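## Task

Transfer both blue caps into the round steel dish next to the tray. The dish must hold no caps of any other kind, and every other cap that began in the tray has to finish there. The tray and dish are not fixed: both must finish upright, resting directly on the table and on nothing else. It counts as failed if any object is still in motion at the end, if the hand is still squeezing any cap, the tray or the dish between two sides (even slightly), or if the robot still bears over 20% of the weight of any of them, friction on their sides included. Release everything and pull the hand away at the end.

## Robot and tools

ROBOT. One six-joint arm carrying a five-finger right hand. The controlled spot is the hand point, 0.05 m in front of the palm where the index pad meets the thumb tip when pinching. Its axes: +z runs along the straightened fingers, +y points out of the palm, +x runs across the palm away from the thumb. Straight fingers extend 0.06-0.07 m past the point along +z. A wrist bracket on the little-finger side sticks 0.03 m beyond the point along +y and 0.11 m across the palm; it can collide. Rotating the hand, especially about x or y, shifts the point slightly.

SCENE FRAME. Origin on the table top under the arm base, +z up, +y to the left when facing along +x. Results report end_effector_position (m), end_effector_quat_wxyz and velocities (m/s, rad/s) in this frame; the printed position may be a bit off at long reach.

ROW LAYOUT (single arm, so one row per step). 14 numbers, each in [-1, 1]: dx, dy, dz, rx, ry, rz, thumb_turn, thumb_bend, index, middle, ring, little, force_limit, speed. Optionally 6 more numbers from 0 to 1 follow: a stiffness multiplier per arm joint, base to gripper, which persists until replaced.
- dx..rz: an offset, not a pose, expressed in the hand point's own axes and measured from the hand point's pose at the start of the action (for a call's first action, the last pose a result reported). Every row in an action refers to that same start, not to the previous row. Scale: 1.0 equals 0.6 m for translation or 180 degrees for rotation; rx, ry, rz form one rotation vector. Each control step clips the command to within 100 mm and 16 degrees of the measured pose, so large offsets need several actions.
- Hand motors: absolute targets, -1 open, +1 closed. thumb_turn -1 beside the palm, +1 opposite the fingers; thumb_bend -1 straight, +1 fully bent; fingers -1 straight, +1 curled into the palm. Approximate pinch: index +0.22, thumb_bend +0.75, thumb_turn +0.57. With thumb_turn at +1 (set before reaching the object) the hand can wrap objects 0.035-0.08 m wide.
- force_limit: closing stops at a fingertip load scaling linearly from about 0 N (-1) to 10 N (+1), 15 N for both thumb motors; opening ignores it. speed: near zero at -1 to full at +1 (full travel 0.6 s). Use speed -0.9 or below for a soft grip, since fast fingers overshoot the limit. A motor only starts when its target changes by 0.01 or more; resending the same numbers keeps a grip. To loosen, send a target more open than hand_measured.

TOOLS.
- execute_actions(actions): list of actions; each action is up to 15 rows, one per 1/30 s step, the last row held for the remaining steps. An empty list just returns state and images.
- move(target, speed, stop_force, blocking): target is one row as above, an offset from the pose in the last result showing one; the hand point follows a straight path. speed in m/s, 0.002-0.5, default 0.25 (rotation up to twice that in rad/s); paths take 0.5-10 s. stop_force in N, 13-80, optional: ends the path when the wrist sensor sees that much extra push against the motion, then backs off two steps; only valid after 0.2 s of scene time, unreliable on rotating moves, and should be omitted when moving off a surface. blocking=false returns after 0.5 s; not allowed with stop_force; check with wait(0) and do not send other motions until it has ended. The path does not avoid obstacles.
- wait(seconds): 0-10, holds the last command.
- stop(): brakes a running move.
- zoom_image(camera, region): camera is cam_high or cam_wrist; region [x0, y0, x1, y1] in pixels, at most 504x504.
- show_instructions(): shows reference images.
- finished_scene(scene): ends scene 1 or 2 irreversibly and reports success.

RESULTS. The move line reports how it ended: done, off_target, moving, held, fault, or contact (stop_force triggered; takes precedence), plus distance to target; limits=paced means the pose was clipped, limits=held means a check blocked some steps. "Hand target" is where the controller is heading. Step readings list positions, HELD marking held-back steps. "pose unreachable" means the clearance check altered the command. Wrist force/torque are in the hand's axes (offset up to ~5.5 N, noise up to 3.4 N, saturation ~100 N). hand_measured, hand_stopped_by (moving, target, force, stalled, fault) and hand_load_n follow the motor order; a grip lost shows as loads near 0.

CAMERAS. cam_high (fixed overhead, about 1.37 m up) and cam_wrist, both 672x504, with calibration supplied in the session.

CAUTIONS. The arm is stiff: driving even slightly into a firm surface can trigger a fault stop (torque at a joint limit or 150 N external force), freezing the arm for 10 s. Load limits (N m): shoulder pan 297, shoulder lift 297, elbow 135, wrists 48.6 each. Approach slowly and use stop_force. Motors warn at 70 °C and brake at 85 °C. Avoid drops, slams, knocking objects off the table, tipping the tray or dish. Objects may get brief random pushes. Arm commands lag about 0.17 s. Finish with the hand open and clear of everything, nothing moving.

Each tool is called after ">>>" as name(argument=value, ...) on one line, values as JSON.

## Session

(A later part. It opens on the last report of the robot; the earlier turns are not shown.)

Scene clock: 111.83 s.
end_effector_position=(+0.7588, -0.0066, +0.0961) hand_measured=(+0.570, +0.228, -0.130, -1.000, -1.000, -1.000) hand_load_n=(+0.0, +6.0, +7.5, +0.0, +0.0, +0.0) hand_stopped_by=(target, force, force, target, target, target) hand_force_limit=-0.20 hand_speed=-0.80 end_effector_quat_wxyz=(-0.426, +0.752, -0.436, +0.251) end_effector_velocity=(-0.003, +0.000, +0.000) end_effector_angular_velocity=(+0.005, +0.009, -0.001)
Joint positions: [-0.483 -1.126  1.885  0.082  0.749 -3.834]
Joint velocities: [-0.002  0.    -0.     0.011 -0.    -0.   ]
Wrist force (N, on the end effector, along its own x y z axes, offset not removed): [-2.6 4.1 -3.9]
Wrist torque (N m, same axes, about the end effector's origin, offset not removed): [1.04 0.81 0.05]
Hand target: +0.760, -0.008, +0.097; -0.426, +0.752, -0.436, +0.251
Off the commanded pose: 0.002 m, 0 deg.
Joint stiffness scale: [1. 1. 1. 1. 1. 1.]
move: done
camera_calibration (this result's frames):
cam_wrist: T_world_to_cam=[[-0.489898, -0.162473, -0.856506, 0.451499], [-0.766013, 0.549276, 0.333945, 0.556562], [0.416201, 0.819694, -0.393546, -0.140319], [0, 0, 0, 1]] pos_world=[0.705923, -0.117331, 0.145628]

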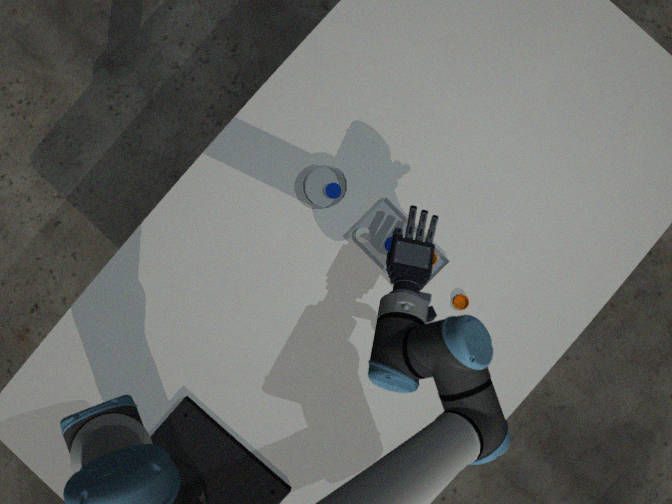

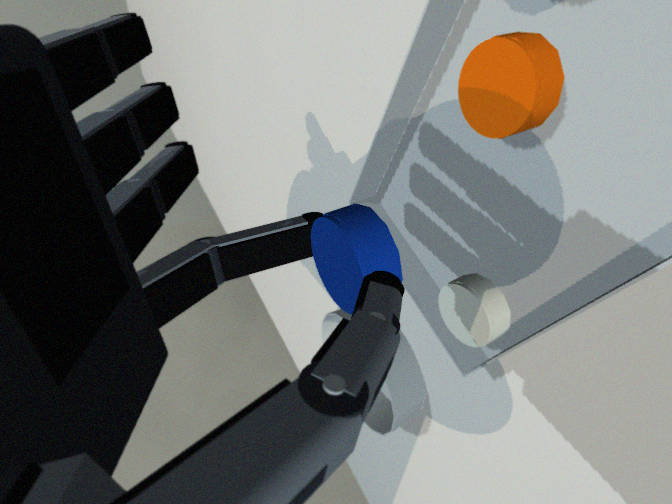

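>>> move(target=[-0.3214, -0.0835, 0.1391, 0, 0, 0, 0.57, 0.75, 0.25, -1, -1, -1, -0.2, -0.8], speed=0.2)

Scene clock: 117.10 s.
end_effector_position=(+0.7485, +0.2076, +0.0960) hand_measured=(+0.570, +0.228, -0.130, -1.000, -1.000, -1.000) hand_load_n=(+0.0, +6.0, +7.5, +0.0, +0.0, +0.0) hand_stopped_by=(target, force, force, target, target, target) hand_force_limit=-0.20 hand_speed=-0.80 end_effector_quat_wxyz=(-0.426, +0.752, -0.436, +0.251) end_effector_velocity=(+0.002, -0.003, -0.000) end_effector_angular_velocity=(-0.001, +0.001, -0.013)
Joint positions: [-0.138 -1.192  1.951 -0.114  1.005 -3.53 ]
Joint velocities: [-0.001 -0.     0.    -0.003  0.01   0.008]
Wrist force (N, on the end effector, along its own x y z axes, offset not removed): [-2.6 -0.2 -0.4]
Wrist torque (N m, same axes, about the end effector's origin, offset not removed): [0.42 0.51 0.04]
Hand target: +0.749, +0.209, +0.095; -0.426, +0.752, -0.436, +0.251
Off the commanded pose: 0.002 m, 0 deg.
Joint stiffness scale: [1. 1. 1. 1. 1. 1.]
move: done
camera_calibration (this result's frames):
cam_wrist: T_world_to_cam=[[-0.48934, -0.163234, -0.85668, 0.480896], [-0.766625, 0.548795, 0.333332, 0.431695], [0.41573, 0.819865, -0.393687, -0.311348], [0, 0, 0, 1]] pos_world=[0.695707, 0.0968504, 0.145503]

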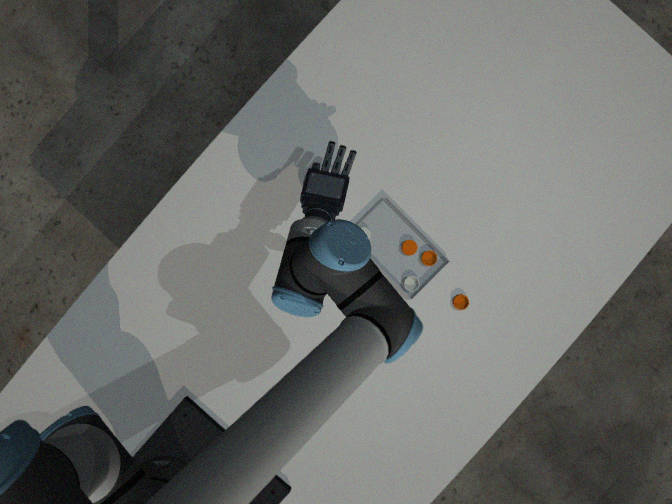

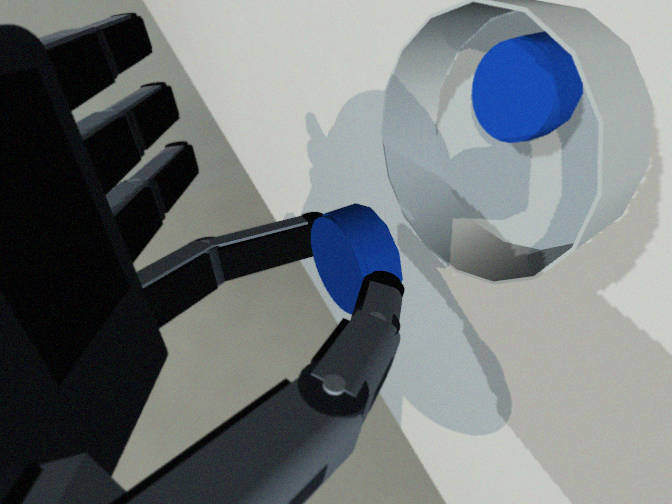

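>>> move(target=[0, 0.1, 0.0601, 0, 0, 0, 0.57, 0.75, 0.25, -1, -1, -1, -0.2, -0.8], speed=0.07)

Scene clock: 124.90 s.
end_effector_position=(+0.7507, +0.2073, +0.0280) hand_measured=(+0.570, +0.228, -0.130, -1.000, -1.000, -1.000) hand_load_n=(+0.0, +5.5, +7.5, +0.0, +0.0, +0.0) hand_stopped_by=(target, force, force, target, target, target) hand_force_limit=-0.20 hand_speed=-0.80 end_effector_quat_wxyz=(-0.426, +0.752, -0.436, +0.252) end_effector_velocity=(+0.002, +0.001, +0.001) end_effector_angular_velocity=(+0.000, -0.009, +0.001)
Joint positions: [-0.137 -1.102  1.977 -0.233  1.006 -3.529]
Joint velocities: [ 0.001 -0.    -0.    -0.009 -0.001  0.002]
Wrist force (N, on the end effector, along its own x y z axes, offset not removed): [-1.3 -5.5 -2.9]
Wrist torque (N m, same axes, about the end effector's origin, offset not removed): [-0.18 0.47 -0.09]
Hand target: +0.749, +0.207, +0.026; -0.426, +0.752, -0.436, +0.251
Off the commanded pose: 0.003 m, 0 deg.
Joint stiffness scale: [1. 1. 1. 1. 1. 1.]
move: done
camera_calibration (this result's frames):
cam_wrist: T_world_to_cam=[[-0.487888, -0.16309, -0.857536, 0.422561], [-0.766901, 0.549306, 0.331852, 0.456376], [0.416928, 0.819551, -0.393074, -0.33965], [0, 0, 0, 1]] pos_world=[0.697767, 0.0965859, 0.0774048]

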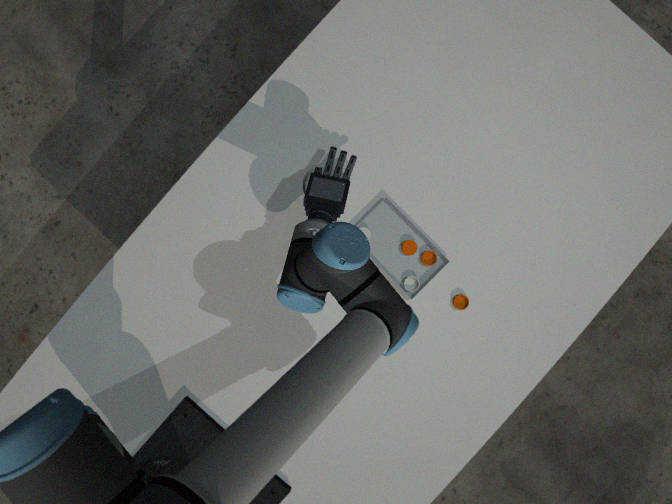

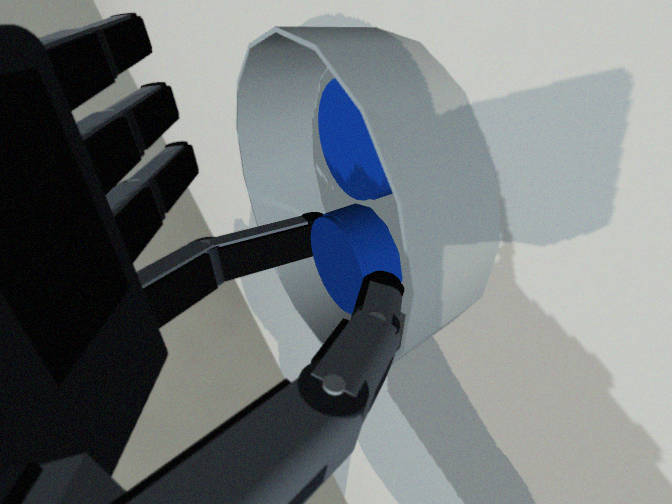

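>>> execute_actions(actions=[[[0,0,0,0,0,0,0.57,0.1,-0.3,-1,-1,-1,-0.2,-0.5]],[[0,0,0,0,0,0,0.57,0.1,-0.3,-1,-1,-1,-0.2,-0.5]]])

>>> move(target=[0, -0.1429, -0.0858, 0, 0, 0, 0.57, 0.1, -0.3, -1, -1, -1, -0.2, -0.5], speed=0.1)

Scene clock: 128.70 s.
end_effector_position=(+0.7510, +0.2072, +0.0280) hand_measured=(+0.570, +0.104, -0.300, -1.000, -1.000, -1.000) hand_load_n=(+0.5, -2.0, -1.5, +0.0, +0.0, +0.0) hand_stopped_by=(target, target, target, target, target, target) hand_force_limit=-0.20 hand_speed=-0.50 end_effector_quat_wxyz=(-0.426, +0.752, -0.435, +0.253) end_effector_velocity=(-0.000, +0.001, +0.000) end_effector_angular_velocity=(+0.001, -0.001, +0.002)
Joint positions: [-0.137 -1.102  1.977 -0.234  1.006 -3.529]
Joint velocities: [ 0.    -0.    -0.    -0.    -0.002 -0.   ]
Wrist force (N, on the end effector, along its own x y z axes, offset not removed): [0.0 -2.2 -1.1]
Wrist torque (N m, same axes, about the end effector's origin, offset not removed): [0.17 0.33 0.18]
Hand target: +0.751, +0.207, +0.028; -0.426, +0.752, -0.435, +0.253
Off the commanded pose: 0.000 m, 0 deg.
Joint stiffness scale: [1. 1. 1. 1. 1. 1.]
Step readings (end_effector_position; steps 1 to 15: 1st action; 16 to 30: 2nd action):
0: (+0.7510, +0.2072, +0.0280)
1: (+0.7510, +0.2072, +0.0280)
2: (+0.7510, +0.2072, +0.0280)
4: (+0.7510, +0.2072, +0.0280)
8: (+0.7510, +0.2072, +0.0280)
15: (+0.7510, +0.2072, +0.0280)
16: (+0.7510, +0.2072, +0.0280)
17: (+0.7510, +0.2072, +0.0280)
19: (+0.7510, +0.2072, +0.0280)
23: (+0.7510, +0.2072, +0.0280)
30: end_effector_position above
camera_calibration (this result's frames):
cam_wrist: T_world_to_cam=[[-0.486934, -0.163243, -0.858048, 0.4221], [-0.767271, 0.549362, 0.330903, 0.456913], [0.417361, 0.819484, -0.392754, -0.340032], [0, 0, 0, 1]] pos_world=[0.698027, 0.0965448, 0.0774394]

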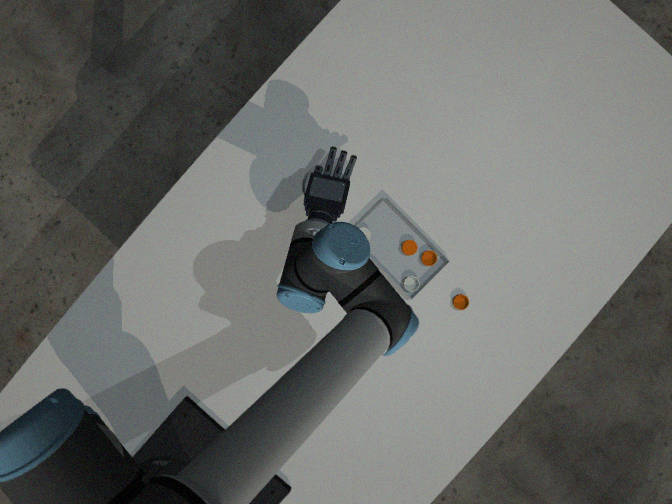

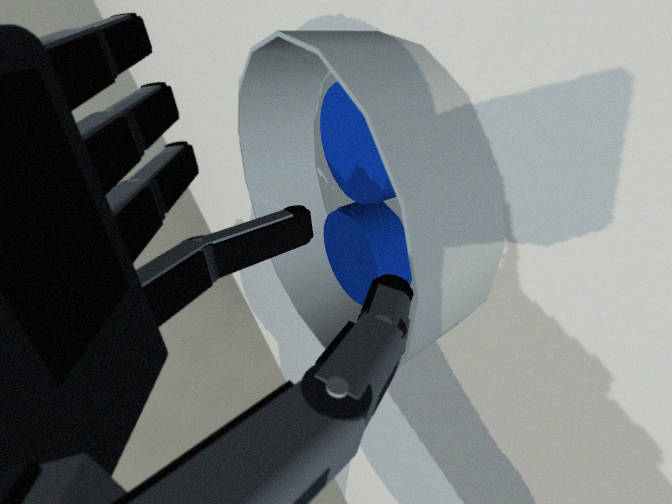

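Scene clock: 130.20 s.
end_effector_position=(+0.7490, +0.2079, +0.1271) hand_measured=(+0.570, +0.102, -0.300, -1.000, -1.000, -1.000) hand_load_n=(+0.0, +0.0, +0.0, +0.0, +0.0, +0.0) hand_stopped_by=(target, target, target, target, target, target) hand_force_limit=-0.20 hand_speed=-0.50 end_effector_quat_wxyz=(-0.426, +0.752, -0.435, +0.253) end_effector_velocity=(-0.005, +0.001, -0.002) end_effector_angular_velocity=(+0.005, +0.017, +0.000)
Joint positions: [-0.137 -1.229  1.934 -0.064  1.006 -3.529]
Joint velocities: [ 0.001  0.001  0.     0.015 -0.001  0.002]
Wrist force (N, on the end effector, along its own x y z axes, offset not removed): [0.1 -0.9 -0.6]
Wrist torque (N m, same axes, about the end effector's origin, offset not removed): [0.31 0.04 0.22]
Hand target: +0.750, +0.208, +0.128; -0.426, +0.752, -0.435, +0.253
Off the commanded pose: 0.001 m, 0 deg.
Joint stiffness scale: [1. 1. 1. 1. 1. 1.]
move: done
camera_calibration (this result's frames):
cam_wrist: T_world_to_cam=[[-0.486647, -0.163289, -0.858202, 0.506057], [-0.767382, 0.549378, 0.330618, 0.422327], [0.417491, 0.819464, -0.392658, -0.30099], [0, 0, 0, 1]] pos_world=[0.696018, 0.0972669, 0.176484]

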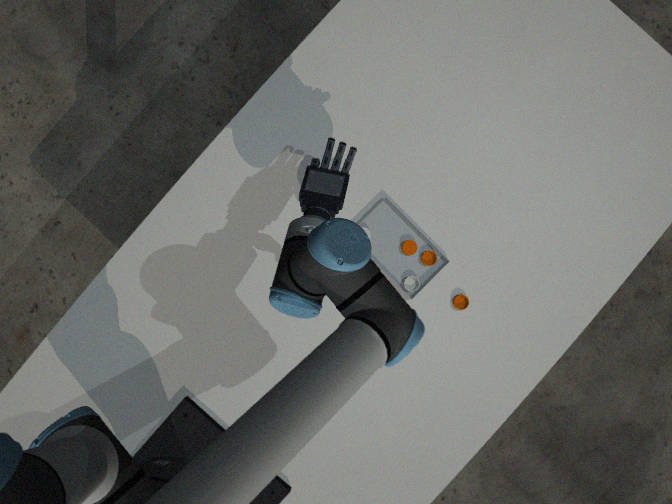

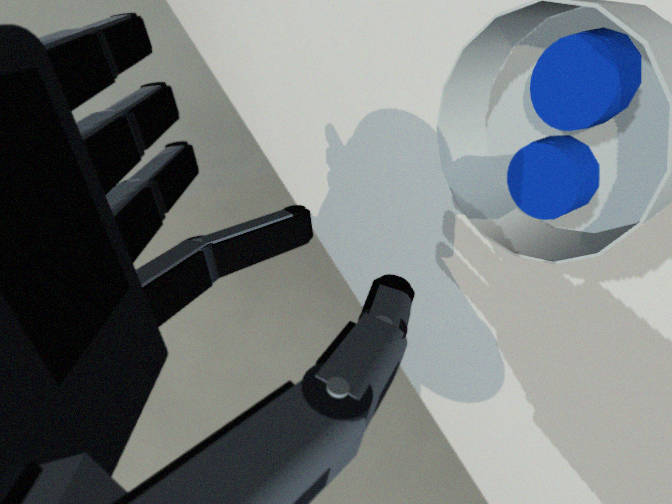

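Both blue caps are in the dish and the hand is clear.

>>> finished_scene(scene=2)

The scene is finished: the task was done.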